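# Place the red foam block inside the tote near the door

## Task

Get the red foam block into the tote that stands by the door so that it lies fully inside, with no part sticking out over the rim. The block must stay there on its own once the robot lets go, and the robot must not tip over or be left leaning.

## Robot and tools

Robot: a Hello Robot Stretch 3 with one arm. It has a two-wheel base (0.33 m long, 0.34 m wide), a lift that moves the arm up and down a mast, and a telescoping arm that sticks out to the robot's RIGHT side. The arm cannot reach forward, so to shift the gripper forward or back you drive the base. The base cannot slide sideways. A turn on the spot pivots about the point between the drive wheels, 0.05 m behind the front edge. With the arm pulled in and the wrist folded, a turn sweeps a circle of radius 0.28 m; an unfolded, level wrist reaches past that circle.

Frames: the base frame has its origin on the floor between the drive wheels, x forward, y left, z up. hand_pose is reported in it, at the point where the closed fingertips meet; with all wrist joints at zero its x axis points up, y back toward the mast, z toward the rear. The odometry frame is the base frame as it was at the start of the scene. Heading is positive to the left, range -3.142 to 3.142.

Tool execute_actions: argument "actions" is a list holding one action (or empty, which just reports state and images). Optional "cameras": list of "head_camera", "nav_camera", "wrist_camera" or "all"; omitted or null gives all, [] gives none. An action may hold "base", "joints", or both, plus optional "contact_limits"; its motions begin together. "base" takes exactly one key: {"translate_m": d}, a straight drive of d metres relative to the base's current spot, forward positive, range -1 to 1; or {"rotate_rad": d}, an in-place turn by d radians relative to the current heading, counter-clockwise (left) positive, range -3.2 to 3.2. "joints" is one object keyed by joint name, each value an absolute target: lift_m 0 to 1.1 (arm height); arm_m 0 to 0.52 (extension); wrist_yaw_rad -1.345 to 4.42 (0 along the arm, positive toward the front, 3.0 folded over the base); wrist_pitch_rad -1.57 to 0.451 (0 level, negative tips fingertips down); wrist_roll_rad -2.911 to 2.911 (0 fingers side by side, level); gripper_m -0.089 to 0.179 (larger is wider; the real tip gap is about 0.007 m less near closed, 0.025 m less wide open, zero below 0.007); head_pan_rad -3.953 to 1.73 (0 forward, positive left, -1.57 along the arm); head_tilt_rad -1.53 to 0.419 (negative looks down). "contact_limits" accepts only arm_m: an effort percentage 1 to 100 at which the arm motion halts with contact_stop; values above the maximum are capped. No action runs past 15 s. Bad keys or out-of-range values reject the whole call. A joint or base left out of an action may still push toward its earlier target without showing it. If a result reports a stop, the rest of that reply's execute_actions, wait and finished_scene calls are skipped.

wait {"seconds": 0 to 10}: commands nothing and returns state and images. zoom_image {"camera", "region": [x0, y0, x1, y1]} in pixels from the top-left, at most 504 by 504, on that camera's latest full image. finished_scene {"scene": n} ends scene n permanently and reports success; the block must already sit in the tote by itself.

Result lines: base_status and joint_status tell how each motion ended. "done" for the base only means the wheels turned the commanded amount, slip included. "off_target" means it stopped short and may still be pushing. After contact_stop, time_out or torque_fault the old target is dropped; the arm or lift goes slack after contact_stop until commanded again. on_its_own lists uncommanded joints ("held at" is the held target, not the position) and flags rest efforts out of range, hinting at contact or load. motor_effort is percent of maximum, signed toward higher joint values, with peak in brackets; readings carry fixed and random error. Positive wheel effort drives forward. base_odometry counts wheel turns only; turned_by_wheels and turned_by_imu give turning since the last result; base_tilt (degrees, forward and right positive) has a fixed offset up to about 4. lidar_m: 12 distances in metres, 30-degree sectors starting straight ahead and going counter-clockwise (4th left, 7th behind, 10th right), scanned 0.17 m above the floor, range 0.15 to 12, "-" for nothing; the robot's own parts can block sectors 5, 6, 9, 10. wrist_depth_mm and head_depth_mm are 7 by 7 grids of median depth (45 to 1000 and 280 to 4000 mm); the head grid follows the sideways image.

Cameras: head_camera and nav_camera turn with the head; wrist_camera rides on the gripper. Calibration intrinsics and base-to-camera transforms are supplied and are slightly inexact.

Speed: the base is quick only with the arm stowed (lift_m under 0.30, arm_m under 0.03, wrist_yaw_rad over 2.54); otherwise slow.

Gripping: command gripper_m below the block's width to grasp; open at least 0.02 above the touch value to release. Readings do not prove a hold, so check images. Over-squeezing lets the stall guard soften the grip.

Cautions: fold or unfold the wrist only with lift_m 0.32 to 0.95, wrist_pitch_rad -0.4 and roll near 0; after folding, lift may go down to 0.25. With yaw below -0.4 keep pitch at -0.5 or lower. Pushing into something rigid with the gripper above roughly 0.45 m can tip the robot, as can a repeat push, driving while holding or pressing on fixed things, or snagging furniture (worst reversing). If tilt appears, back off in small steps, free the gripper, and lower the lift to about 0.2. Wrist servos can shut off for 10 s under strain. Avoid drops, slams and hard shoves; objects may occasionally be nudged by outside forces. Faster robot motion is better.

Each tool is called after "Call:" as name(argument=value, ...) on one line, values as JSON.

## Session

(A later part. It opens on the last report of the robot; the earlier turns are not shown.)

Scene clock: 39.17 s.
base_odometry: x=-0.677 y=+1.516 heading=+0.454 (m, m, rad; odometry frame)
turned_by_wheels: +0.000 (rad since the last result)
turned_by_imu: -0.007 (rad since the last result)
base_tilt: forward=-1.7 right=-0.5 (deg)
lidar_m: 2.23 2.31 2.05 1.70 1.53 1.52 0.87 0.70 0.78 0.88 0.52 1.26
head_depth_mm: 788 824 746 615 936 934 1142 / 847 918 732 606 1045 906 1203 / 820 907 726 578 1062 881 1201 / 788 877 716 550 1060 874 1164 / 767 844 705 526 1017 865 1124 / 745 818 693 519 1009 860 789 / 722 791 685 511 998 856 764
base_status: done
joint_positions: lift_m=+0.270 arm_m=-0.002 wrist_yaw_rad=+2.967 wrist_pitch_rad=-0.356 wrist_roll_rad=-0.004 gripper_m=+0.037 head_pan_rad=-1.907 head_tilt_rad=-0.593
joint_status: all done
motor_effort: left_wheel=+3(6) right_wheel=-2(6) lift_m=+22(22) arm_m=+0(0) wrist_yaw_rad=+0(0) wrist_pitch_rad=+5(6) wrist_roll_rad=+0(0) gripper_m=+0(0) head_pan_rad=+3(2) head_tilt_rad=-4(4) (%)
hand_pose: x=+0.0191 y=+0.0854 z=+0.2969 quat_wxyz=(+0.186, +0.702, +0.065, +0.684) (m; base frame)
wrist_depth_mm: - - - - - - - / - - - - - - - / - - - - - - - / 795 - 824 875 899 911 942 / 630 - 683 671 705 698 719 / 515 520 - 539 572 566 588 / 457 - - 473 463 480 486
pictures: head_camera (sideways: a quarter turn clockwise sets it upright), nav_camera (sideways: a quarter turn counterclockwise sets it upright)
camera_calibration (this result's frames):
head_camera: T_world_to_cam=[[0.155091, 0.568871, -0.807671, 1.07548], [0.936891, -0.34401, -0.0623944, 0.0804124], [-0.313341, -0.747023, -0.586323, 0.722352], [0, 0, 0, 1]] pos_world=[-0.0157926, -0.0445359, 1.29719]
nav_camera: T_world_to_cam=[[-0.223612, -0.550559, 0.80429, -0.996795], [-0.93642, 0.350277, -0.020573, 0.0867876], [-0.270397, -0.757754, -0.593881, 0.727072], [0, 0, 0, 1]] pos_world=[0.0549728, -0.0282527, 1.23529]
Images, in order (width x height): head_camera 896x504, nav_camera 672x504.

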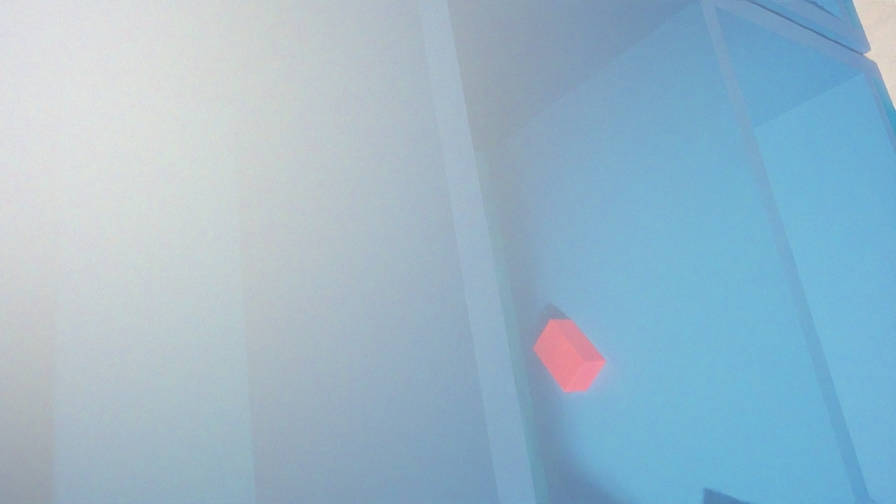

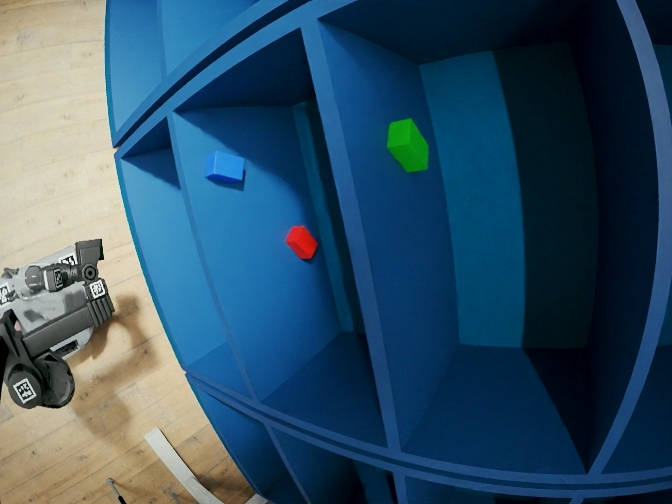

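Call:
execute_actions(actions=[{"base": {"translate_m": -0.318}, "joints": {"lift_m": 0.56, "wrist_pitch_rad": -0.42, "head_pan_rad": -1.57, "head_tilt_rad": -0.8}}], cameras=[])

Call:
execute_actions(actions=[{"joints": {"wrist_yaw_rad": 0.56, "gripper_m": 0.175}}])

Scene clock: 46.67 s.
base_odometry: x=-0.963 y=+1.377 heading=+0.454 (m, m, rad; odometry frame)
turned_by_wheels: +0.000 (rad since the last result)
turned_by_imu: -0.004 (rad since the last result)
base_tilt: forward=-1.6 right=-0.4 (deg)
lidar_m: 2.54 2.64 2.22 1.72 1.33 0.56 0.75 1.24 0.49 0.88 0.86 0.75
head_depth_mm: 693 626 510 649 725 1198 1176 / 761 643 505 916 858 965 1181 / 758 633 505 1058 894 1207 1190 / 761 623 509 1047 890 1234 1173 / 762 618 500 1034 885 1212 1192 / 748 608 498 998 874 1214 1150 / 750 600 493 1012 865 1206 1144
base_status: done
joint_positions: lift_m=+0.560 arm_m=-0.002 wrist_yaw_rad=+2.967 wrist_pitch_rad=-0.434 wrist_roll_rad=-0.004 gripper_m=+0.037 head_pan_rad=-1.577 head_tilt_rad=-0.790
joint_status: all done
motor_effort: left_wheel=+3(8) right_wheel=-2(7) lift_m=+30(29) arm_m=+0(0) wrist_yaw_rad=+0(0) wrist_pitch_rad=+5(5) wrist_roll_rad=+0(0) gripper_m=+0(1) head_pan_rad=+3(27) head_tilt_rad=-4(17) (%)
hand_pose: x=+0.0174 y=+0.0762 z=+0.5689 quat_wxyz=(+0.212, +0.699, +0.092, +0.676) (m; base frame)
wrist_depth_mm: - - - - - - - / - - - - - - - / - - - - - - - / - - - - - - - / 971 - - - - - - / 812 804 - 881 931 881 912 / 703 716 725 727 740 767 783
pictures: none
No camera images: the call's "cameras" was empty. Leave "cameras" out to get every camera's image.

Scene clock: 48.87 s.
base_odometry: x=-0.963 y=+1.377 heading=+0.454 (m, m, rad; odometry frame)
turned_by_wheels: +0.000 (rad since the last result)
turned_by_imu: -0.001 (rad since the last result)
base_tilt: forward=-1.5 right=-0.3 (deg)
lidar_m: 2.54 2.64 2.21 1.72 1.33 0.56 0.75 1.24 0.49 0.88 0.86 0.74
head_depth_mm: 695 625 511 648 724 1196 1180 / 762 643 506 914 859 976 1186 / 761 634 507 1050 895 1208 1200 / 759 625 509 1036 888 1226 1174 / 759 616 503 1032 878 1216 - / 749 609 497 1002 877 1210 1137 / 749 602 493 1014 870 1202 1132
base_status: not commanded
joint_positions: lift_m=+0.560 arm_m=-0.002 wrist_yaw_rad=+0.563 wrist_pitch_rad=-0.434 wrist_roll_rad=-0.004 gripper_m=+0.175 head_pan_rad=-1.577 head_tilt_rad=-0.790
joint_status: all done
motor_effort: left_wheel=+3(3) right_wheel=-2(2) lift_m=+30(30) arm_m=+0(0) wrist_yaw_rad=-2(3) wrist_pitch_rad=+5(5) wrist_roll_rad=+0(0) gripper_m=+1(95) head_pan_rad=+3(2) head_tilt_rad=-4(5) (%)
hand_pose: x=+0.0972 y=-0.3310 z=+0.5689 quat_wxyz=(+0.707, +0.338, -0.619, +0.046) (m; base frame)
wrist_depth_mm: 461 566 725 697 602 528 479 / 471 441 467 547 499 555 504 / 537 401 369 377 396 408 426 / 961 649 339 294 299 308 317 / 862 737 864 850 254 254 254 / - 737 753 743 768 233 213 / 680 685 644 671 668 661 197
pictures: head_camera (sideways: a quarter turn clockwise sets it upright), nav_camera (sideways: a quarter turn counterclockwise sets it upright), wrist_camera
camera_calibration (this result's frames):
head_camera: T_world_to_cam=[[-0.0369553, 0.735257, -0.67678, 0.906059], [0.997895, -0.00896599, -0.0642304, 0.0824141], [-0.0532939, -0.677729, -0.733378, 0.912046], [0, 0, 0, 1]] pos_world=[-0.0001505, -0.0473279, 1.28737]
nav_camera: T_world_to_cam=[[-0.033796, -0.739397, 0.67242, -0.826083], [-0.999387, 0.0311835, -0.0159397, 0.081135], [-0.00918264, -0.672547, -0.739998, 0.915535], [0, 0, 0, 1]] pos_world=[0.0615739, 0.00240604, 1.23426]
wrist_camera: T_world_to_cam=[[-0.849443, -0.524841, 0.0546702, -0.131277], [-0.341248, 0.46735, -0.815558, 0.680317], [0.402488, -0.711426, -0.576088, 0.217913], [0, 0, 0, 1]] pos_world=[0.0329374, -0.231817, 0.687552]
Images, in order (width x height): head_camera 896x504, nav_camera 672x504, wrist_camera 644x364.

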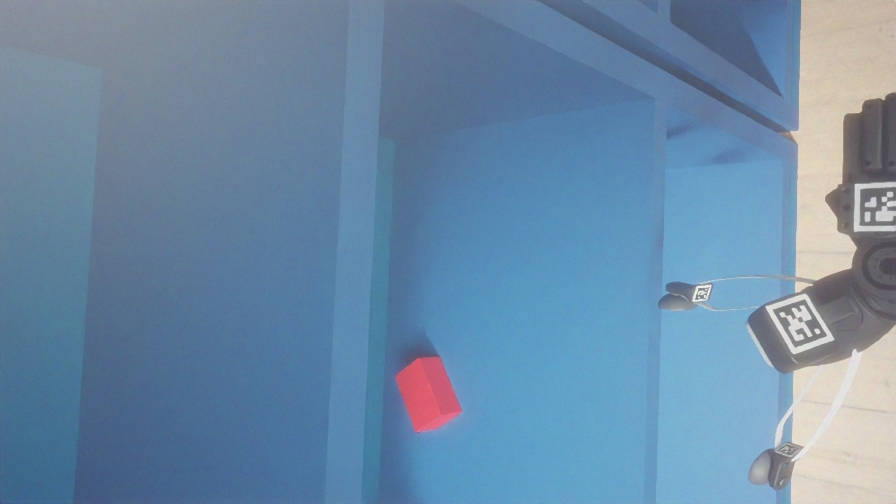

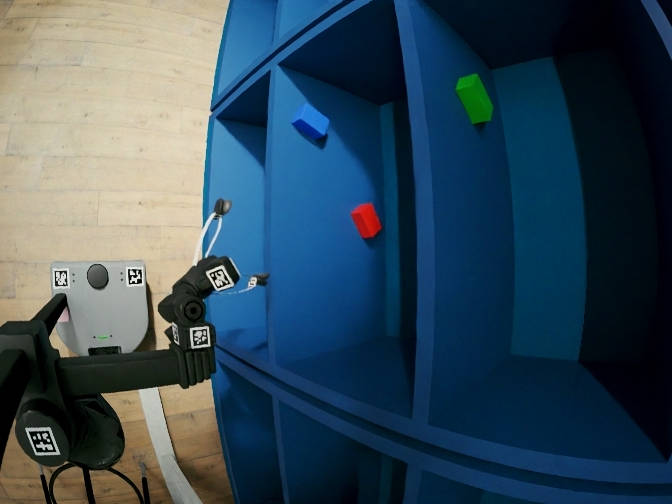

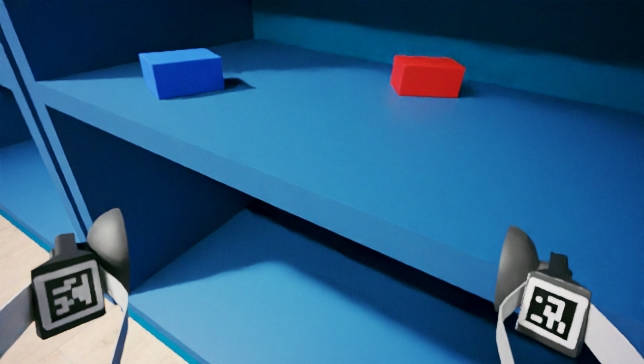

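Call:
zoom_image(camera="wrist_camera", region=[360, 30, 500, 130])

Call:
zoom_image(camera="head_camera", region=[360, 330, 500, 450])

Region (360, 30, 500, 130) of wrist_camera's 644x364 image, scaled by 3.600; it fills the top 360 rows of this view, and the rest is white.

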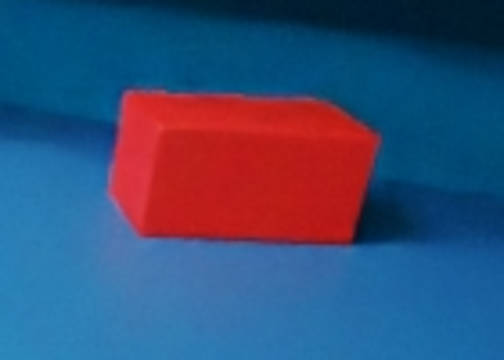

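Region (360, 330, 500, 450) of head_camera's 896x504 image, scaled by 3.600, with more detail than that image has; it fills the top 432 rows of this view, and the rest is white.

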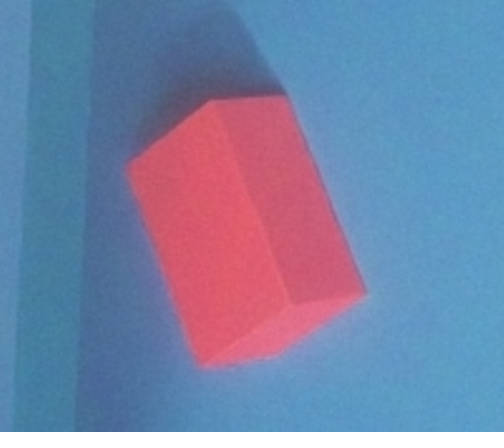

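Call:
execute_actions(actions=[{"joints": {"lift_m": 0.535, "wrist_yaw_rad": 0.59, "arm_m": 0.35}, "contact_limits": {"arm_m": 20}}], cameras=["head_camera", "wrist_camera"])

Scene clock: 54.27 s.
base_odometry: x=-0.963 y=+1.377 heading=+0.454 (m, m, rad; odometry frame)
turned_by_wheels: +0.000 (rad since the last result)
turned_by_imu: -0.001 (rad since the last result)
base_tilt: forward=-1.6 right=-0.5 (deg)
lidar_m: 2.54 2.63 2.22 1.72 1.33 0.56 0.75 1.24 0.49 0.88 0.86 0.75
head_depth_mm: 695 625 511 647 725 1200 1184 / 760 642 505 916 860 943 1179 / 763 634 504 1076 873 1221 1160 / 760 625 509 1071 850 1228 1161 / 758 616 502 1062 870 1220 1153 / 750 608 497 1005 868 1209 1144 / 748 600 491 1017 866 1202 1143
base_status: not commanded
joint_positions: lift_m=+0.535 arm_m=+0.350 wrist_yaw_rad=+0.588 wrist_pitch_rad=-0.434 wrist_roll_rad=-0.004 gripper_m=+0.175 head_pan_rad=-1.577 head_tilt_rad=-0.790
joint_status: all done
motor_effort: left_wheel=+3(3) right_wheel=-2(2) lift_m=+22(25) arm_m=+3(3) wrist_yaw_rad=+1(3) wrist_pitch_rad=+5(5) wrist_roll_rad=+0(0) gripper_m=+0(1) head_pan_rad=+2(2) head_tilt_rad=-5(4) (%)
contact_limits: arm_m 20 (drawing in: default 14, maximum 24; extending or still: default 22, maximum 35)
hand_pose: x=+0.1019 y=-0.6797 z=+0.5443 quat_wxyz=(+0.707, +0.346, -0.615, +0.055) (m; base frame)
wrist_depth_mm: 453 474 385 330 280 248 220 / 406 425 401 352 301 260 233 / 292 302 237 212 312 278 246 / 227 232 228 224 250 259 251 / 194 192 194 198 203 212 213 / - 163 164 167 170 172 177 / 134 139 142 143 146 146 149
pictures: head_camera (sideways: a quarter turn clockwise sets it upright), wrist_camera
camera_calibration (this result's frames):
head_camera: T_world_to_cam=[[-0.0369545, 0.735359, -0.676669, 0.905915], [0.997895, -0.00895655, -0.0642308, 0.0824147], [-0.0532934, -0.677618, -0.73348, 0.912179], [0, 0, 0, 1]] pos_world=[-0.000150498, -0.0473257, 1.28736]
wrist_camera: T_world_to_cam=[[-0.835814, -0.546283, 0.0546747, -0.324904], [-0.353228, 0.458841, -0.815288, 0.820069], [0.420291, -0.700742, -0.576468, -0.0406087], [0, 0, 0, 1]] pos_world=[0.0351786, -0.582227, 0.662947]
Images, in order (width x height): head_camera 896x504, wrist_camera 644x364.

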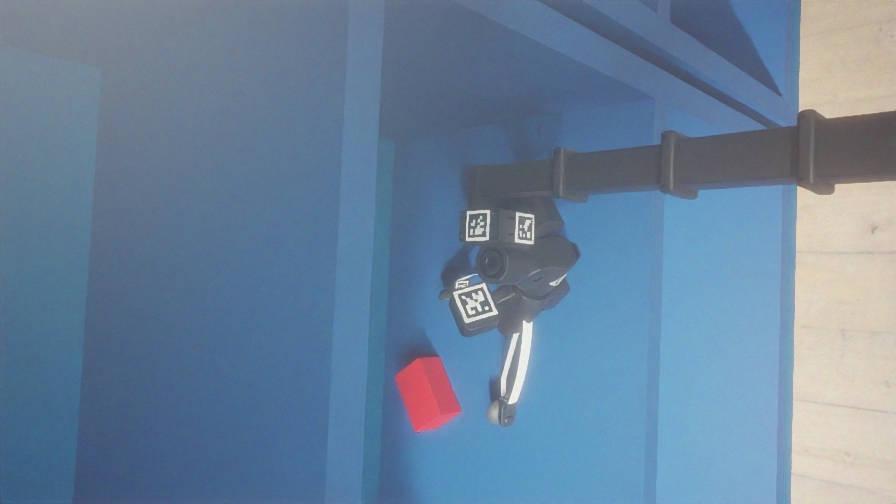

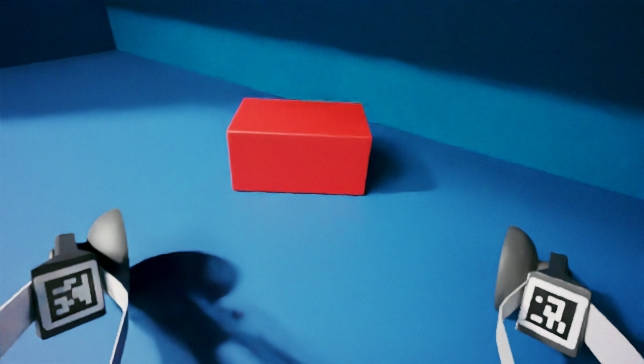

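Call:
execute_actions(actions=[{"base": {"translate_m": 0.056}, "joints": {"lift_m": 0.544, "arm_m": 0.43}, "contact_limits": {"arm_m": 20}}], cameras=["head_camera", "wrist_camera"])

Scene clock: 56.73 s.
base_odometry: x=-0.912 y=+1.401 heading=+0.454 (m, m, rad; odometry frame)
turned_by_wheels: +0.000 (rad since the last result)
turned_by_imu: +0.000 (rad since the last result)
base_tilt: forward=-1.7 right=-0.3 (deg)
lidar_m: 2.49 2.58 2.20 1.72 1.34 0.62 0.62 1.25 0.51 0.88 0.78 0.70
head_depth_mm: 767 650 509 805 788 933 1187 / 760 642 504 1039 901 1043 1172 / 763 631 504 1077 894 1233 1163 / 762 624 510 1119 889 1224 1160 / 759 618 503 1003 882 1221 1151 / 750 608 496 1001 878 1212 1146 / 744 600 493 1013 869 1199 1146
base_status: done
joint_positions: lift_m=+0.544 arm_m=+0.430 wrist_yaw_rad=+0.588 wrist_pitch_rad=-0.434 wrist_roll_rad=-0.004 gripper_m=+0.175 head_pan_rad=-1.577 head_tilt_rad=-0.790
joint_status: all done
motor_effort: left_wheel=+3(7) right_wheel=-1(3) lift_m=+30(31) arm_m=+3(3) wrist_yaw_rad=+1(1) wrist_pitch_rad=+5(5) wrist_roll_rad=+0(0) gripper_m=+0(1) head_pan_rad=+3(2) head_tilt_rad=-4(3) (%)
contact_limits: arm_m 20 (drawing in: default 14, maximum 24; extending or still: default 22, maximum 35)
hand_pose: x=+0.1019 y=-0.7597 z=+0.5528 quat_wxyz=(+0.707, +0.346, -0.615, +0.055) (m; base frame)
wrist_depth_mm: 405 355 287 240 207 181 162 / 401 389 314 261 221 192 170 / 311 316 313 280 237 204 181 / 242 248 240 179 246 218 191 / 205 203 141 143 206 218 200 / - 172 136 137 169 183 188 / 141 147 148 148 153 156 160
pictures: head_camera (sideways: a quarter turn clockwise sets it upright), wrist_camera
camera_calibration (this result's frames):
head_camera: T_world_to_cam=[[-0.0369545, 0.735361, -0.676667, 0.905912], [0.997895, -0.00895638, -0.0642308, 0.0824147], [-0.0532934, -0.677616, -0.733482, 0.912181], [0, 0, 0, 1]] pos_world=[-0.000150498, -0.0473257, 1.28736]
wrist_camera: T_world_to_cam=[[-0.835803, -0.5463, 0.0546747, -0.369084], [-0.353237, 0.458834, -0.815288, 0.86375], [0.420305, -0.700734, -0.576468, -0.0917271], [0, 0, 0, 1]] pos_world=[0.0351804, -0.662225, 0.671507]
Images, in order (width x height): head_camera 896x504, wrist_camera 644x364.

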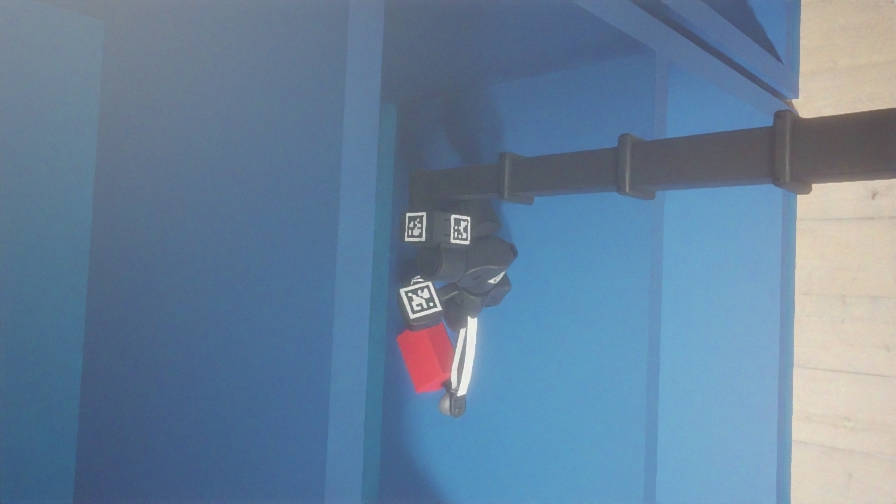

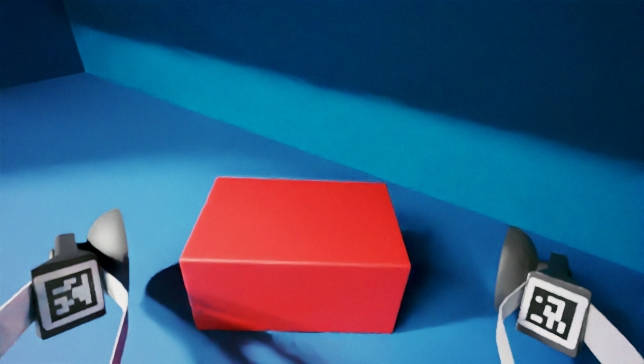

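Call:
execute_actions(actions=[{"joints": {"arm_m": 0.436, "gripper_m": 0.06}, "contact_limits": {"arm_m": 20}}], cameras=["head_camera", "wrist_camera"])

Scene clock: 58.77 s.
base_odometry: x=-0.912 y=+1.401 heading=+0.454 (m, m, rad; odometry frame)
turned_by_wheels: +0.000 (rad since the last result)
turned_by_imu: -0.001 (rad since the last result)
base_tilt: forward=-1.5 right=-0.3 (deg)
lidar_m: 2.48 2.58 2.20 1.72 1.34 0.62 0.62 1.24 0.51 0.88 0.78 0.70
head_depth_mm: 766 651 510 811 787 927 1185 / 762 641 504 1034 905 1044 1171 / 758 630 504 1076 897 1229 1170 / 762 624 509 1105 886 1220 1155 / 757 616 503 997 884 1222 1151 / 748 608 498 1003 873 1210 1147 / 747 601 492 1012 870 1202 1143
base_status: not commanded
joint_positions: lift_m=+0.544 arm_m=+0.436 wrist_yaw_rad=+0.588 wrist_pitch_rad=-0.435 wrist_roll_rad=-0.004 gripper_m=+0.061 head_pan_rad=-1.577 head_tilt_rad=-0.790
joint_status: all done
motor_effort: left_wheel=+3(2) right_wheel=-2(2) lift_m=+30(30) arm_m=+3(2) wrist_yaw_rad=+1(1) wrist_pitch_rad=+5(5) wrist_roll_rad=+0(0) gripper_m=-15(99) head_pan_rad=+2(2) head_tilt_rad=-3(4) (%)
contact_limits: arm_m 20 (drawing in: default 14, maximum 24; extending or still: default 22, maximum 35)
hand_pose: x=+0.1018 y=-0.7656 z=+0.5527 quat_wxyz=(+0.707, +0.346, -0.615, +0.055) (m; base frame)
wrist_depth_mm: 403 341 279 233 202 177 157 / 395 376 304 252 215 187 166 / 311 317 313 274 230 200 175 / 242 246 240 258 242 210 184 / 198 207 141 144 152 214 196 / 168 174 130 132 134 184 186 / 150 145 146 148 150 156 158
pictures: head_camera (sideways: a quarter turn clockwise sets it upright), wrist_camera
camera_calibration (this result's frames):
head_camera: T_world_to_cam=[[-0.0369545, 0.735361, -0.676667, 0.905912], [0.997895, -0.00895637, -0.0642308, 0.0824147], [-0.0532934, -0.677616, -0.733482, 0.912181], [0, 0, 0, 1]] pos_world=[-0.000150498, -0.0473257, 1.28736]
wrist_camera: T_world_to_cam=[[-0.835782, -0.546332, 0.05468, -0.372384], [-0.353528, 0.459268, -0.814918, 0.866497], [0.420103, -0.700425, -0.576991, -0.0954005], [0, 0, 0, 1]] pos_world=[0.0351767, -0.66822, 0.67144]
Images, in order (width x height): head_camera 896x504, wrist_camera 644x364.

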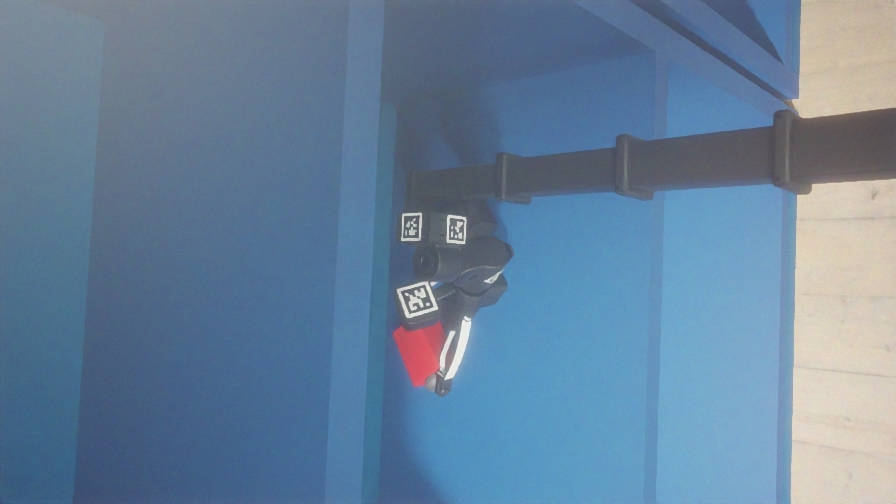

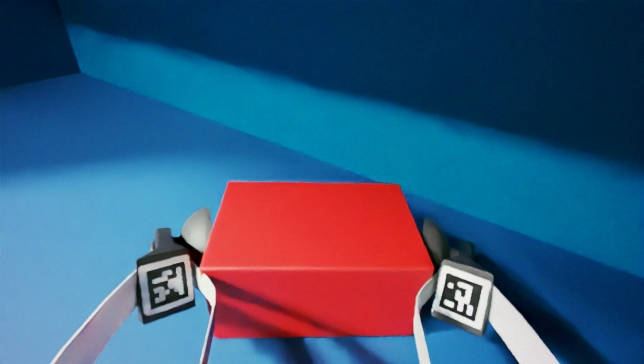

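Call:
execute_actions(actions=[{"joints": {"lift_m": 0.585}}], cameras=["wrist_camera"])

Scene clock: 60.13 s.
base_odometry: x=-0.912 y=+1.401 heading=+0.454 (m, m, rad; odometry frame)
turned_by_wheels: +0.000 (rad since the last result)
turned_by_imu: +0.000 (rad since the last result)
base_tilt: forward=-1.8 right=-0.5 (deg)
lidar_m: 2.48 2.58 2.20 1.72 1.34 0.62 0.62 1.24 0.51 0.88 0.78 0.70
head_depth_mm: 765 651 507 808 787 928 1181 / 761 640 505 1030 907 998 1194 / 761 632 505 - 894 1229 1156 / 758 624 505 - 890 1225 1158 / 759 616 501 986 880 1217 1156 / 748 607 498 999 874 1211 1150 / 745 600 493 1018 865 1205 1139
base_status: not commanded
joint_positions: lift_m=+0.585 arm_m=+0.436 wrist_yaw_rad=+0.588 wrist_pitch_rad=-0.436 wrist_roll_rad=-0.004 gripper_m=+0.061 head_pan_rad=-1.577 head_tilt_rad=-0.790
joint_status: all done
motor_effort: left_wheel=+3(3) right_wheel=-2(2) lift_m=+31(36) arm_m=+3(3) wrist_yaw_rad=+1(1) wrist_pitch_rad=+6(6) wrist_roll_rad=+0(0) gripper_m=-16(15) head_pan_rad=+2(3) head_tilt_rad=-3(3) (%)
hand_pose: x=+0.1017 y=-0.7655 z=+0.5934 quat_wxyz=(+0.707, +0.347, -0.614, +0.054) (m; base frame)
wrist_depth_mm: 398 342 278 233 200 177 157 / 430 384 305 252 214 187 166 / 397 389 334 274 230 199 175 / 312 319 308 273 240 211 185 / 253 264 142 143 151 224 195 / 216 225 130 133 134 227 208 / 192 187 184 186 194 201 205
pictures: wrist_camera
camera_calibration (this result's frames):
wrist_camera: T_world_to_cam=[[-0.835744, -0.54639, 0.0546926, -0.374668], [-0.354111, 0.460142, -0.814171, 0.899848], [0.419688, -0.699806, -0.578043, -0.0706449], [0, 0, 0, 1]] pos_world=[0.0351687, -0.66821, 0.712286]
Images, in order (width x height): wrist_camera 644x364.

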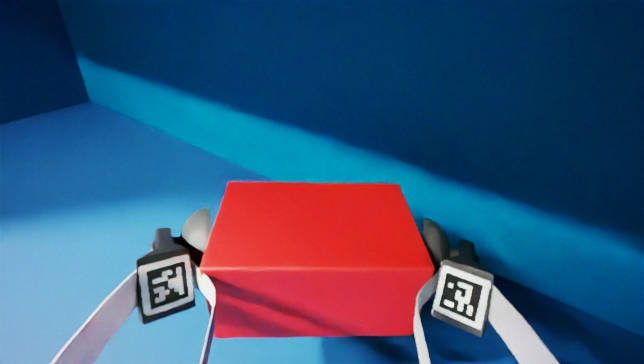

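Call:
execute_actions(actions=[{"joints": {"arm_m": 0.0, "head_pan_rad": -0.6, "head_tilt_rad": -0.7}}], cameras=["nav_camera", "wrist_camera"])

Scene clock: 65.07 s.
base_odometry: x=-0.912 y=+1.401 heading=+0.454 (m, m, rad; odometry frame)
turned_by_wheels: +0.000 (rad since the last result)
turned_by_imu: -0.001 (rad since the last result)
base_tilt: forward=-1.6 right=-0.5 (deg)
lidar_m: 2.49 2.59 2.20 1.71 1.34 0.62 0.62 1.25 0.51 0.88 0.78 0.70
head_depth_mm: 704 768 590 1112 970 830 637 / 651 724 612 1072 917 859 1105 / 605 680 795 971 956 1294 1163 / 625 692 788 910 1067 1301 1208 / 1154 889 1433 1212 1504 1375 1194 / 1130 1598 1416 1769 1591 1369 1189 / 1271 1500 1662 1840 1597 1360 1193
base_status: not commanded
joint_positions: lift_m=+0.585 arm_m=+0.000 wrist_yaw_rad=+0.589 wrist_pitch_rad=-0.436 wrist_roll_rad=-0.004 gripper_m=+0.061 head_pan_rad=-0.607 head_tilt_rad=-0.705
joint_status: all done
motor_effort: left_wheel=+3(3) right_wheel=-2(2) lift_m=+31(30) arm_m=-1(1) wrist_yaw_rad=+0(1) wrist_pitch_rad=+6(6) wrist_roll_rad=+0(0) gripper_m=-15(15) head_pan_rad=+3(39) head_tilt_rad=+2(11) (%)
hand_pose: x=+0.1019 y=-0.3300 z=+0.5933 quat_wxyz=(+0.707, +0.347, -0.614, +0.054) (m; base frame)
wrist_depth_mm: 433 498 624 709 614 546 478 / 475 509 573 624 617 566 498 / - 431 424 441 456 468 491 / - 566 350 337 346 356 364 / 949 628 141 143 150 285 292 / 837 812 130 133 134 239 241 / 728 729 647 650 670 665 213
pictures: nav_camera (sideways: a quarter turn counterclockwise sets it upright), wrist_camera
camera_calibration (this result's frames):
nav_camera: T_world_to_cam=[[0.541636, -0.411914, 0.732774, -0.908244], [-0.589674, -0.80744, -0.0180235, 0.0813504], [0.599095, -0.422335, -0.680234, 0.834097], [0, 0, 0, 1]] pos_world=[0.0402049, 0.0438357, 1.23438]
wrist_camera: T_world_to_cam=[[-0.835333, -0.547016, 0.0546954, -0.136844], [-0.354593, 0.4601, -0.813985, 0.699343], [0.420097, -0.699344, -0.578305, 0.234329], [0, 0, 0, 1]] pos_world=[0.0352307, -0.232747, 0.712253]
Images, in order (width x height): nav_camera 672x504, wrist_camera 644x364.

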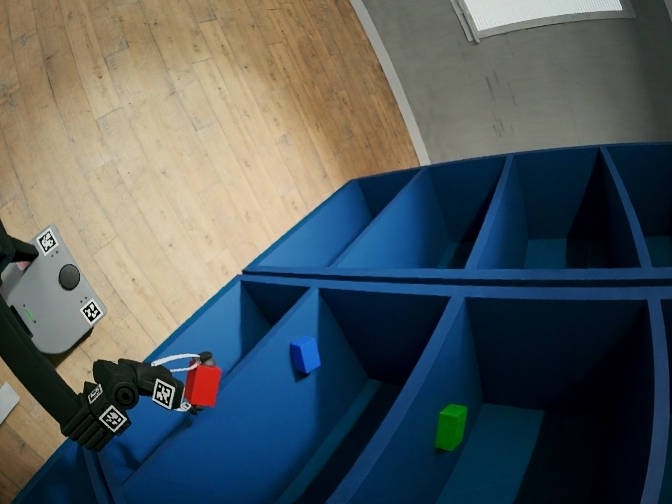

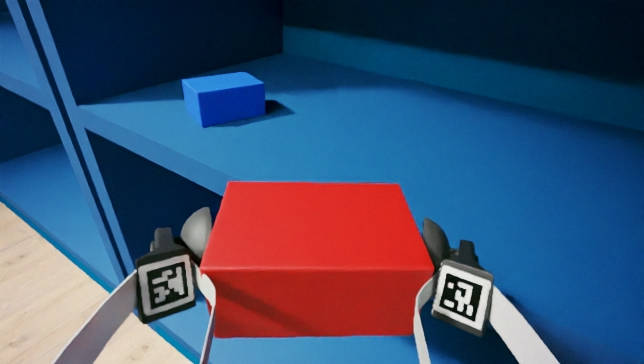

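Call:
execute_actions(actions=[{"base": {"translate_m": 0.2}, "joints": {"wrist_yaw_rad": 2.7, "lift_m": 0.45, "wrist_pitch_rad": -0.42, "head_pan_rad": 0.0, "head_tilt_rad": -0.8}}], cameras=["nav_camera", "wrist_camera"])

Scene clock: 68.47 s.
base_odometry: x=-0.733 y=+1.489 heading=+0.454 (m, m, rad; odometry frame)
turned_by_wheels: +0.000 (rad since the last result)
turned_by_imu: +0.001 (rad since the last result)
base_tilt: forward=-1.4 right=-0.4 (deg)
lidar_m: 2.28 2.37 2.08 1.70 1.47 1.06 0.81 0.65 0.69 0.88 0.56 0.61
head_depth_mm: 2044 1366 1354 1653 1472 1282 1136 / 2099 2407 2216 1748 1529 1346 1191 / 2100 2400 2202 1805 1538 1342 1171 / 2100 2421 2148 1781 1517 1322 1179 / 2099 2404 2146 1779 1517 1312 1158 / 2087 2401 2126 1747 1503 1310 1163 / 2107 2401 2092 1739 1483 1299 1153
base_status: done
joint_positions: lift_m=+0.450 arm_m=+0.000 wrist_yaw_rad=+2.697 wrist_pitch_rad=-0.437 wrist_roll_rad=-0.004 gripper_m=+0.061 head_pan_rad=-0.007 head_tilt_rad=-0.790
joint_status: all done
motor_effort: left_wheel=+2(7) right_wheel=-2(2) lift_m=+22(29) arm_m=-1(1) wrist_yaw_rad=+2(2) wrist_pitch_rad=+6(6) wrist_roll_rad=+0(0) gripper_m=-15(15) head_pan_rad=+3(33) head_tilt_rad=-4(13) (%)
hand_pose: x=+0.0742 y=+0.0552 z=+0.4587 quat_wxyz=(+0.302, +0.705, -0.002, +0.641) (m; base frame)
wrist_depth_mm: - - - - - - - / - - - - - - - / - - - - - - - / - - 996 - - - - / 783 834 140 143 150 888 923 / - 718 131 132 134 753 756 / - 612 580 587 611 639 645
pictures: nav_camera (sideways: a quarter turn counterclockwise sets it upright), wrist_camera
camera_calibration (this result's frames):
nav_camera: T_world_to_cam=[[0.739574, -0.0346744, 0.672181, -0.830489], [-0.032374, -0.999349, -0.0159316, 0.0752256], [0.672296, -0.00997858, -0.740215, 0.911661], [0, 0, 0, 1]] pos_world=[0.00373792, 0.0554769, 1.23426]
wrist_camera: T_world_to_cam=[[0.897502, -0.437604, 0.0547022, -0.076525], [-0.213868, -0.54036, -0.813801, 0.447428], [0.385681, 0.718689, -0.578564, 0.361869], [0, 0, 0, 1]] pos_world=[0.0248058, -0.0517866, 0.577667]
Images, in order (width x height): nav_camera 672x504, wrist_camera 644x364.

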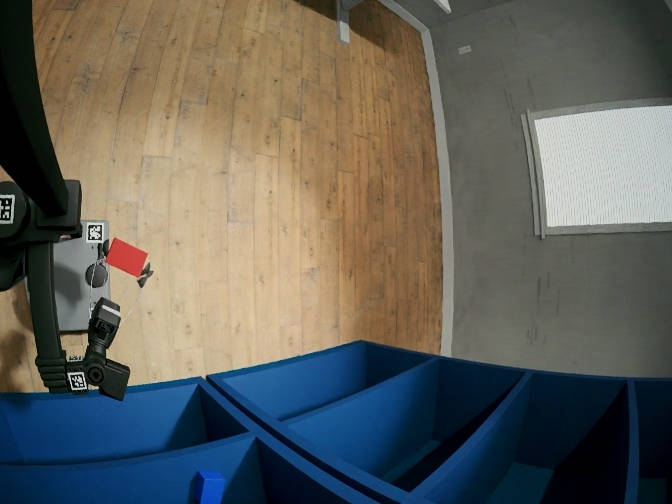

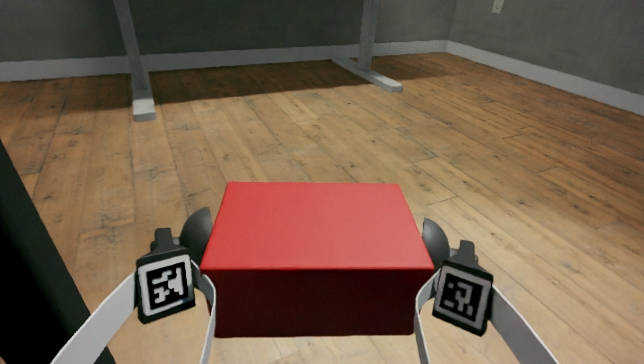

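Call:
execute_actions(actions=[{"base": {"translate_m": 0.08}, "joints": {"lift_m": 0.28}}], cameras=["wrist_camera"])

Call:
execute_actions(actions=[{"base": {"translate_m": 1.0}}], cameras=["nav_camera", "wrist_camera"])

Scene clock: 71.10 s.
base_odometry: x=-0.661 y=+1.524 heading=+0.454 (m, m, rad; odometry frame)
turned_by_wheels: +0.000 (rad since the last result)
turned_by_imu: +0.000 (rad since the last result)
base_tilt: forward=-1.6 right=-0.4 (deg)
lidar_m: 2.21 2.29 2.03 1.71 1.56 1.13 0.89 0.71 0.80 0.88 0.51 1.26
head_depth_mm: 2033 2179 1347 1628 1456 1294 1154 / 2031 2287 2240 1725 1518 1339 1193 / 2011 2315 2212 1782 1516 1342 1173 / 2015 2332 2196 1783 1523 1325 1175 / 2011 2309 2139 1765 1512 1318 1167 / 2018 2323 2118 1753 1500 1303 1165 / 2032 2281 2091 1740 1488 1301 1151
base_status: done
joint_positions: lift_m=+0.280 arm_m=+0.000 wrist_yaw_rad=+2.697 wrist_pitch_rad=-0.437 wrist_roll_rad=-0.004 gripper_m=+0.061 head_pan_rad=-0.007 head_tilt_rad=-0.791
joint_status: all done
motor_effort: left_wheel=+2(8) right_wheel=-1(2) lift_m=+22(23) arm_m=-1(1) wrist_yaw_rad=+2(2) wrist_pitch_rad=+6(6) wrist_roll_rad=+1(0) gripper_m=-15(15) head_pan_rad=+2(3) head_tilt_rad=-4(3) (%)
hand_pose: x=+0.0741 y=+0.0552 z=+0.2887 quat_wxyz=(+0.302, +0.705, -0.002, +0.641) (m; base frame)
wrist_depth_mm: - - - - - - - / - - - - - - - / 881 925 945 988 - - - / 700 703 700 762 772 808 808 / 586 595 141 144 151 634 642 / - 504 130 133 135 543 538 / - - 146 420 431 453 463
pictures: wrist_camera
camera_calibration (this result's frames):
wrist_camera: T_world_to_cam=[[0.897604, -0.437394, 0.0547032, -0.0671928], [-0.213772, -0.540469, -0.813754, 0.309038], [0.385497, 0.718735, -0.57863, 0.263536], [0, 0, 0, 1]] pos_world=[0.0247841, -0.0517769, 0.407647]
Images, in order (width x height): wrist_camera 644x364.

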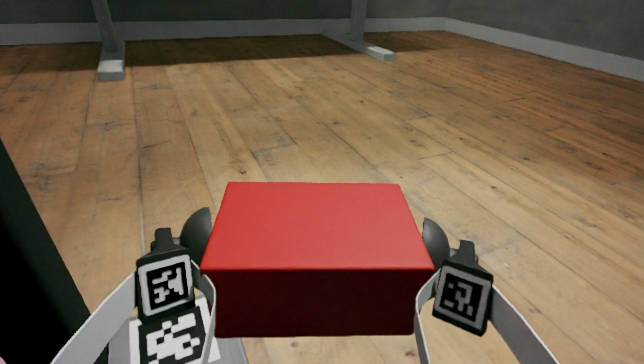

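Scene clock: 76.20 s.
base_odometry: x=+0.238 y=+1.963 heading=+0.454 (m, m, rad; odometry frame)
turned_by_wheels: +0.000 (rad since the last result)
turned_by_imu: +0.006 (rad since the last result)
base_tilt: forward=-1.6 right=-0.4 (deg)
lidar_m: 1.21 1.26 1.73 1.69 2.22 2.35 1.64 0.76 0.90 0.79 0.49 1.25
head_depth_mm: 1073 1222 1430 1706 1560 1355 1192 / 1071 1229 1422 1698 1558 1332 1189 / 1069 1232 1435 1676 1539 1341 1178 / 1078 1227 1431 1675 1514 1337 1176 / 1074 1233 1451 1666 1514 1317 1167 / 1058 1235 1439 1682 1491 1299 1162 / 1073 1228 1436 1665 1493 1290 1151
base_status: done
joint_positions: lift_m=+0.280 arm_m=+0.000 wrist_yaw_rad=+2.698 wrist_pitch_rad=-0.437 wrist_roll_rad=-0.004 gripper_m=+0.061 head_pan_rad=-0.007 head_tilt_rad=-0.791
joint_status: not commanded
motor_effort: left_wheel=+1(9) right_wheel=-1(4) lift_m=+22(22) arm_m=-1(1) wrist_yaw_rad=+1(2) wrist_pitch_rad=+6(6) wrist_roll_rad=+0(0) gripper_m=-15(15) head_pan_rad=+3(3) head_tilt_rad=-3(4) (%)
hand_pose: x=+0.0741 y=+0.0552 z=+0.2886 quat_wxyz=(+0.302, +0.705, -0.001, +0.641) (m; base frame)
wrist_depth_mm: - - - - - - - / - - - - - - - / 895 913 948 984 - - 934 / 702 708 698 759 760 789 801 / 587 595 141 143 150 637 657 / - 508 130 132 134 534 536 / - - 146 424 432 445 459
pictures: nav_camera (sideways: a quarter turn counterclockwise sets it upright), wrist_camera
camera_calibration (this result's frames):
nav_camera: T_world_to_cam=[[0.740144, -0.0345317, 0.671561, -0.829685], [-0.0321891, -0.999355, -0.0159105, 0.0751969], [0.671678, -0.00984095, -0.740778, 0.912396], [0, 0, 0, 1]] pos_world=[0.00367027, 0.0554768, 1.23426]
wrist_camera: T_world_to_cam=[[0.897775, -0.437044, 0.0547049, -0.0671389], [-0.213639, -0.5407, -0.813635, 0.308958], [0.385173, 0.718774, -0.578796, 0.263605], [0, 0, 0, 1]] pos_world=[0.0247476, -0.0517615, 0.407625]
Images, in order (width x height): nav_camera 672x504, wrist_camera 644x364.

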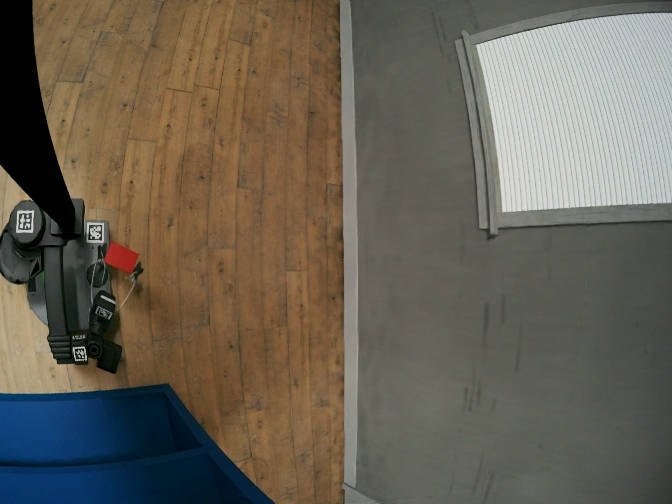

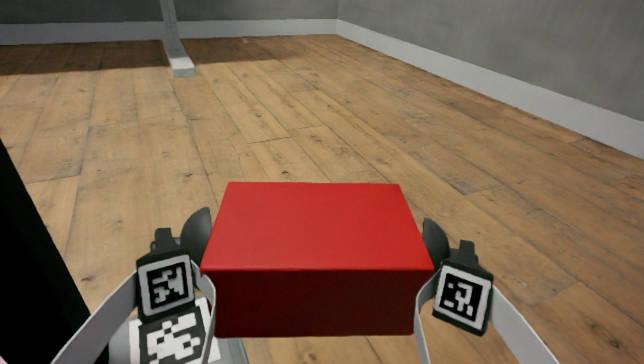

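Call:
execute_actions(actions=[{"base": {"translate_m": 0.67}, "joints": {"head_pan_rad": -1.3, "head_tilt_rad": -0.45}}], cameras=[])

Call:
execute_actions(actions=[{"base": {"rotate_rad": -1.553}, "joints": {"head_pan_rad": 0.0, "head_tilt_rad": -0.45}}], cameras=["head_camera", "nav_camera"])

Scene clock: 81.10 s.
base_odometry: x=+0.840 y=+2.257 heading=+0.454 (m, m, rad; odometry frame)
turned_by_wheels: +0.000 (rad since the last result)
turned_by_imu: +0.004 (rad since the last result)
base_tilt: forward=-1.5 right=-0.4 (deg)
lidar_m: 0.54 0.56 0.78 2.12 1.75 2.43 2.28 0.62 0.61 1.92 0.76 0.56
head_depth_mm: 2236 2367 2552 2765 2162 1715 1420 / 2303 2505 2655 2811 2150 1699 1404 / 2280 2514 2722 2852 2108 1674 1390 / 1618 1795 2054 2377 2131 1666 1379 / 1262 1365 1501 1621 1832 1660 1375 / 1026 1104 1178 1271 1372 1502 1363 / 863 906 965 1022 1096 1175 1241
base_status: done
joint_positions: lift_m=+0.280 arm_m=+0.000 wrist_yaw_rad=+2.698 wrist_pitch_rad=-0.437 wrist_roll_rad=-0.004 gripper_m=+0.061 head_pan_rad=-1.293 head_tilt_rad=-0.458
joint_status: all done
motor_effort: left_wheel=+1(10) right_wheel=-1(3) lift_m=+22(22) arm_m=-1(1) wrist_yaw_rad=+2(1) wrist_pitch_rad=+6(6) wrist_roll_rad=+0(0) gripper_m=-15(15) head_pan_rad=-4(39) head_tilt_rad=+3(22) (%)
hand_pose: x=+0.0740 y=+0.0552 z=+0.2886 quat_wxyz=(+0.302, +0.705, -0.001, +0.641) (m; base frame)
wrist_depth_mm: - - - - 721 532 425 / - - - - 742 547 438 / 906 940 981 996 775 571 456 / 707 719 695 739 710 600 459 / 584 591 141 143 151 585 467 / - 506 130 132 135 530 474 / - - 145 417 429 454 457
pictures: none
No camera images: the call's "cameras" was empty. Leave "cameras" out to get every camera's image.

Scene clock: 83.27 s.
base_odometry: x=+0.840 y=+2.257 heading=-1.099 (m, m, rad; odometry frame)
turned_by_wheels: -1.553 (rad since the last result)
turned_by_imu: -1.564 (rad since the last result)
base_tilt: forward=-1.8 right=-0.4 (deg)
lidar_m: 1.76 0.74 0.56 0.54 0.57 0.80 1.75 1.76 2.96 2.27 0.61 0.62
head_depth_mm: 2271 2477 2652 2834 2144 1650 1198 / 2276 2500 2707 2824 2157 1701 1410 / 2301 2493 2691 2859 2125 1681 1391 / 2302 2502 2746 2876 2117 1661 1378 / 2317 2484 2717 2815 2112 1659 1369 / 2271 2434 2653 2510 2065 1646 1361 / 1593 1643 1704 1753 1816 1636 1360
base_status: done
joint_positions: lift_m=+0.280 arm_m=+0.000 wrist_yaw_rad=+2.698 wrist_pitch_rad=-0.437 wrist_roll_rad=-0.004 gripper_m=+0.061 head_pan_rad=-0.007 head_tilt_rad=-0.458
joint_status: all done
motor_effort: left_wheel=+3(10) right_wheel=-2(5) lift_m=+22(22) arm_m=-1(1) wrist_yaw_rad=+1(1) wrist_pitch_rad=+6(6) wrist_roll_rad=+0(0) gripper_m=-15(15) head_pan_rad=+3(40) head_tilt_rad=+3(3) (%)
hand_pose: x=+0.0740 y=+0.0552 z=+0.2886 quat_wxyz=(+0.302, +0.705, -0.001, +0.641) (m; base frame)
wrist_depth_mm: 453 493 536 582 652 772 905 / 479 526 592 653 748 846 - / 511 561 629 701 781 913 - / 546 594 638 725 761 804 814 / 556 581 142 144 151 636 639 / - 498 130 132 134 532 533 / - - 146 415 438 452 459
pictures: head_camera (sideways: a quarter turn clockwise sets it upright), nav_camera (sideways: a quarter turn counterclockwise sets it upright)
camera_calibration (this result's frames):
head_camera: T_world_to_cam=[[-0.474194, -0.0379342, -0.879603, 1.17312], [0.0309779, 0.997734, -0.059729, 0.082479], [0.879875, -0.0555713, -0.471944, 0.566258], [0, 0, 0, 1]] pos_world=[0.055494, -0.00632306, 1.30405]
nav_camera: T_world_to_cam=[[0.47942, -0.0328305, 0.876971, -1.09585], [-0.025818, -0.999395, -0.0232994, 0.0847862], [0.877206, -0.0114715, -0.479978, 0.571877], [0, 0, 0, 1]] pos_world=[0.02591, 0.0553178, 1.2375]
Images, in order (width x height): head_camera 896x504, nav_camera 672x504.

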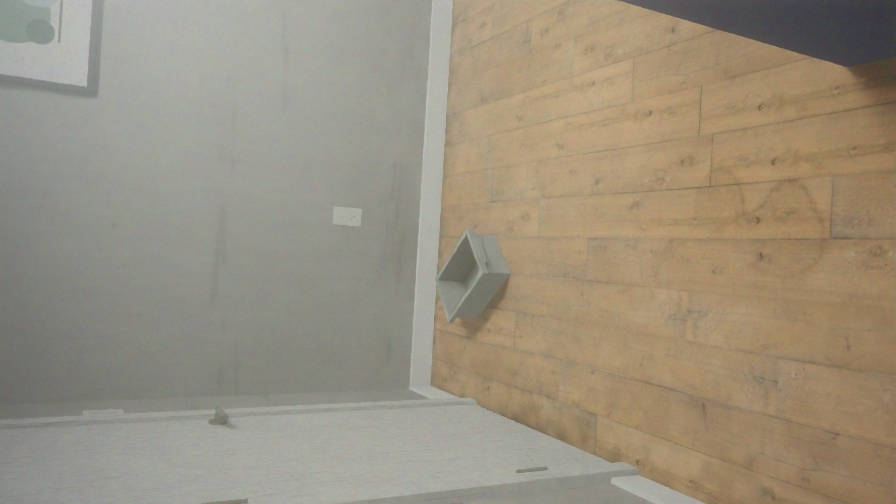

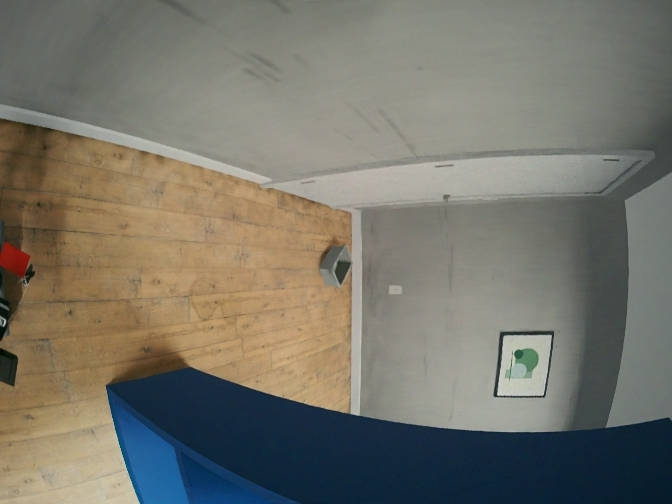

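Call:
zoom_image(camera="head_camera", region=[410, 210, 550, 340])

Region (410, 210, 550, 340) of head_camera's 896x504 image, scaled by 3.600, with more detail than that image has; it fills the top 468 rows of this view, and the rest is white.

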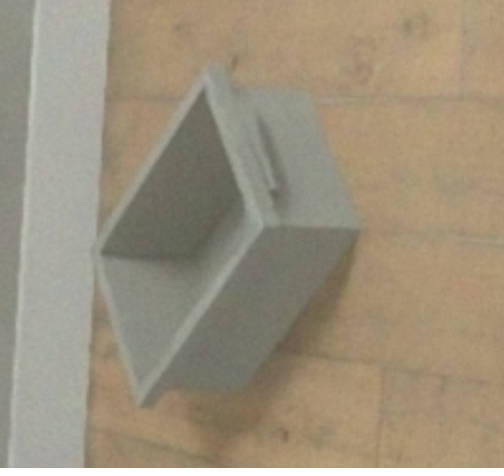

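Call:
execute_actions(actions=[{"base": {"translate_m": 1.0}, "joints": {"head_pan_rad": 0.0, "head_tilt_rad": -0.8}}], cameras=["head_camera"])

Scene clock: 89.53 s.
base_odometry: x=+1.295 y=+1.366 heading=-1.099 (m, m, rad; odometry frame)
turned_by_wheels: +0.000 (rad since the last result)
turned_by_imu: +0.006 (rad since the last result)
base_tilt: forward=-1.6 right=-0.4 (deg)
lidar_m: 1.63 0.63 0.51 0.49 0.52 0.74 2.39 0.63 0.48 0.47 2.22 1.67
head_depth_mm: 1445 1666 1918 1837 1548 1356 1195 / 1461 1659 1936 1824 1552 1337 1188 / 1478 1676 1955 1819 1538 1342 1178 / 1482 1677 1953 1755 1519 1327 1173 / 1483 1696 1970 1725 1517 1310 1162 / 1480 1703 1967 1758 1503 1305 1165 / 1449 1549 1572 1621 1480 1298 1149
base_status: done
joint_positions: lift_m=+0.280 arm_m=+0.000 wrist_yaw_rad=+2.698 wrist_pitch_rad=-0.437 wrist_roll_rad=-0.004 gripper_m=+0.061 head_pan_rad=-0.007 head_tilt_rad=-0.791
joint_status: all done
motor_effort: left_wheel=+2(12) right_wheel=-1(4) lift_m=+22(22) arm_m=-1(1) wrist_yaw_rad=+1(1) wrist_pitch_rad=+6(6) wrist_roll_rad=+0(0) gripper_m=-15(15) head_pan_rad=+3(3) head_tilt_rad=-4(22) (%)
hand_pose: x=+0.0740 y=+0.0552 z=+0.2886 quat_wxyz=(+0.302, +0.705, -0.001, +0.641) (m; base frame)
wrist_depth_mm: 421 452 483 553 587 702 787 / 447 477 540 595 647 751 912 / 478 524 583 640 705 834 - / 507 550 587 672 757 797 807 / 539 569 141 143 151 645 650 / - 509 130 132 135 534 530 / - - 147 416 435 455 459
pictures: head_camera (sideways: a quarter turn clockwise sets it upright)
camera_calibration (this result's frames):
head_camera: T_world_to_cam=[[-0.735918, -0.0363148, -0.676096, 0.909431], [0.00976961, 0.997887, -0.0642332, 0.0884453], [0.677, -0.0538756, -0.734009, 0.908411], [0, 0, 0, 1]] pos_world=[0.053409, -0.00629137, 1.28733]
Images, in order (width x height): head_camera 896x504.

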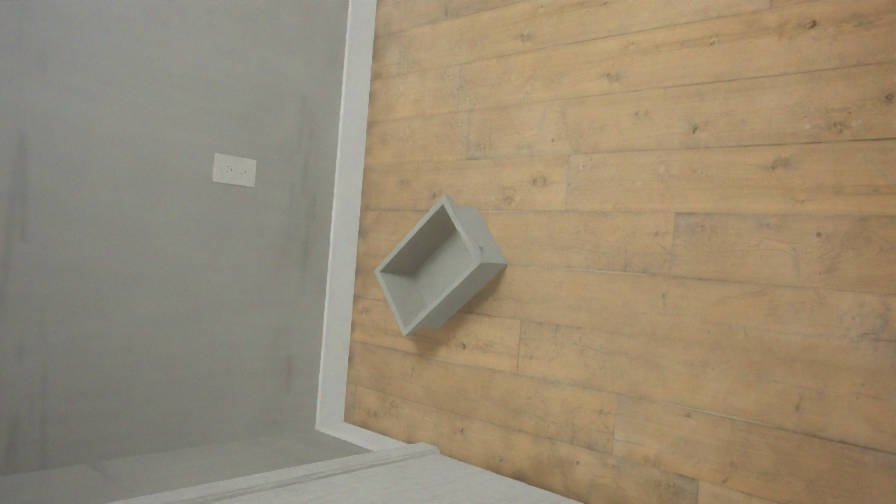

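Call:
zoom_image(camera="head_camera", region=[360, 180, 530, 350])

Region (360, 180, 530, 350) of head_camera's 896x504 image, scaled by 2.965, with more detail than that image has.

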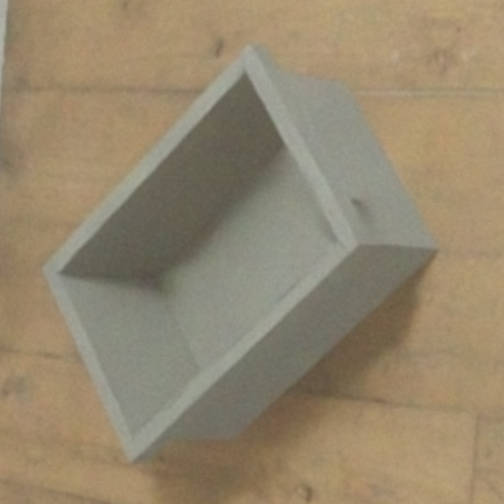

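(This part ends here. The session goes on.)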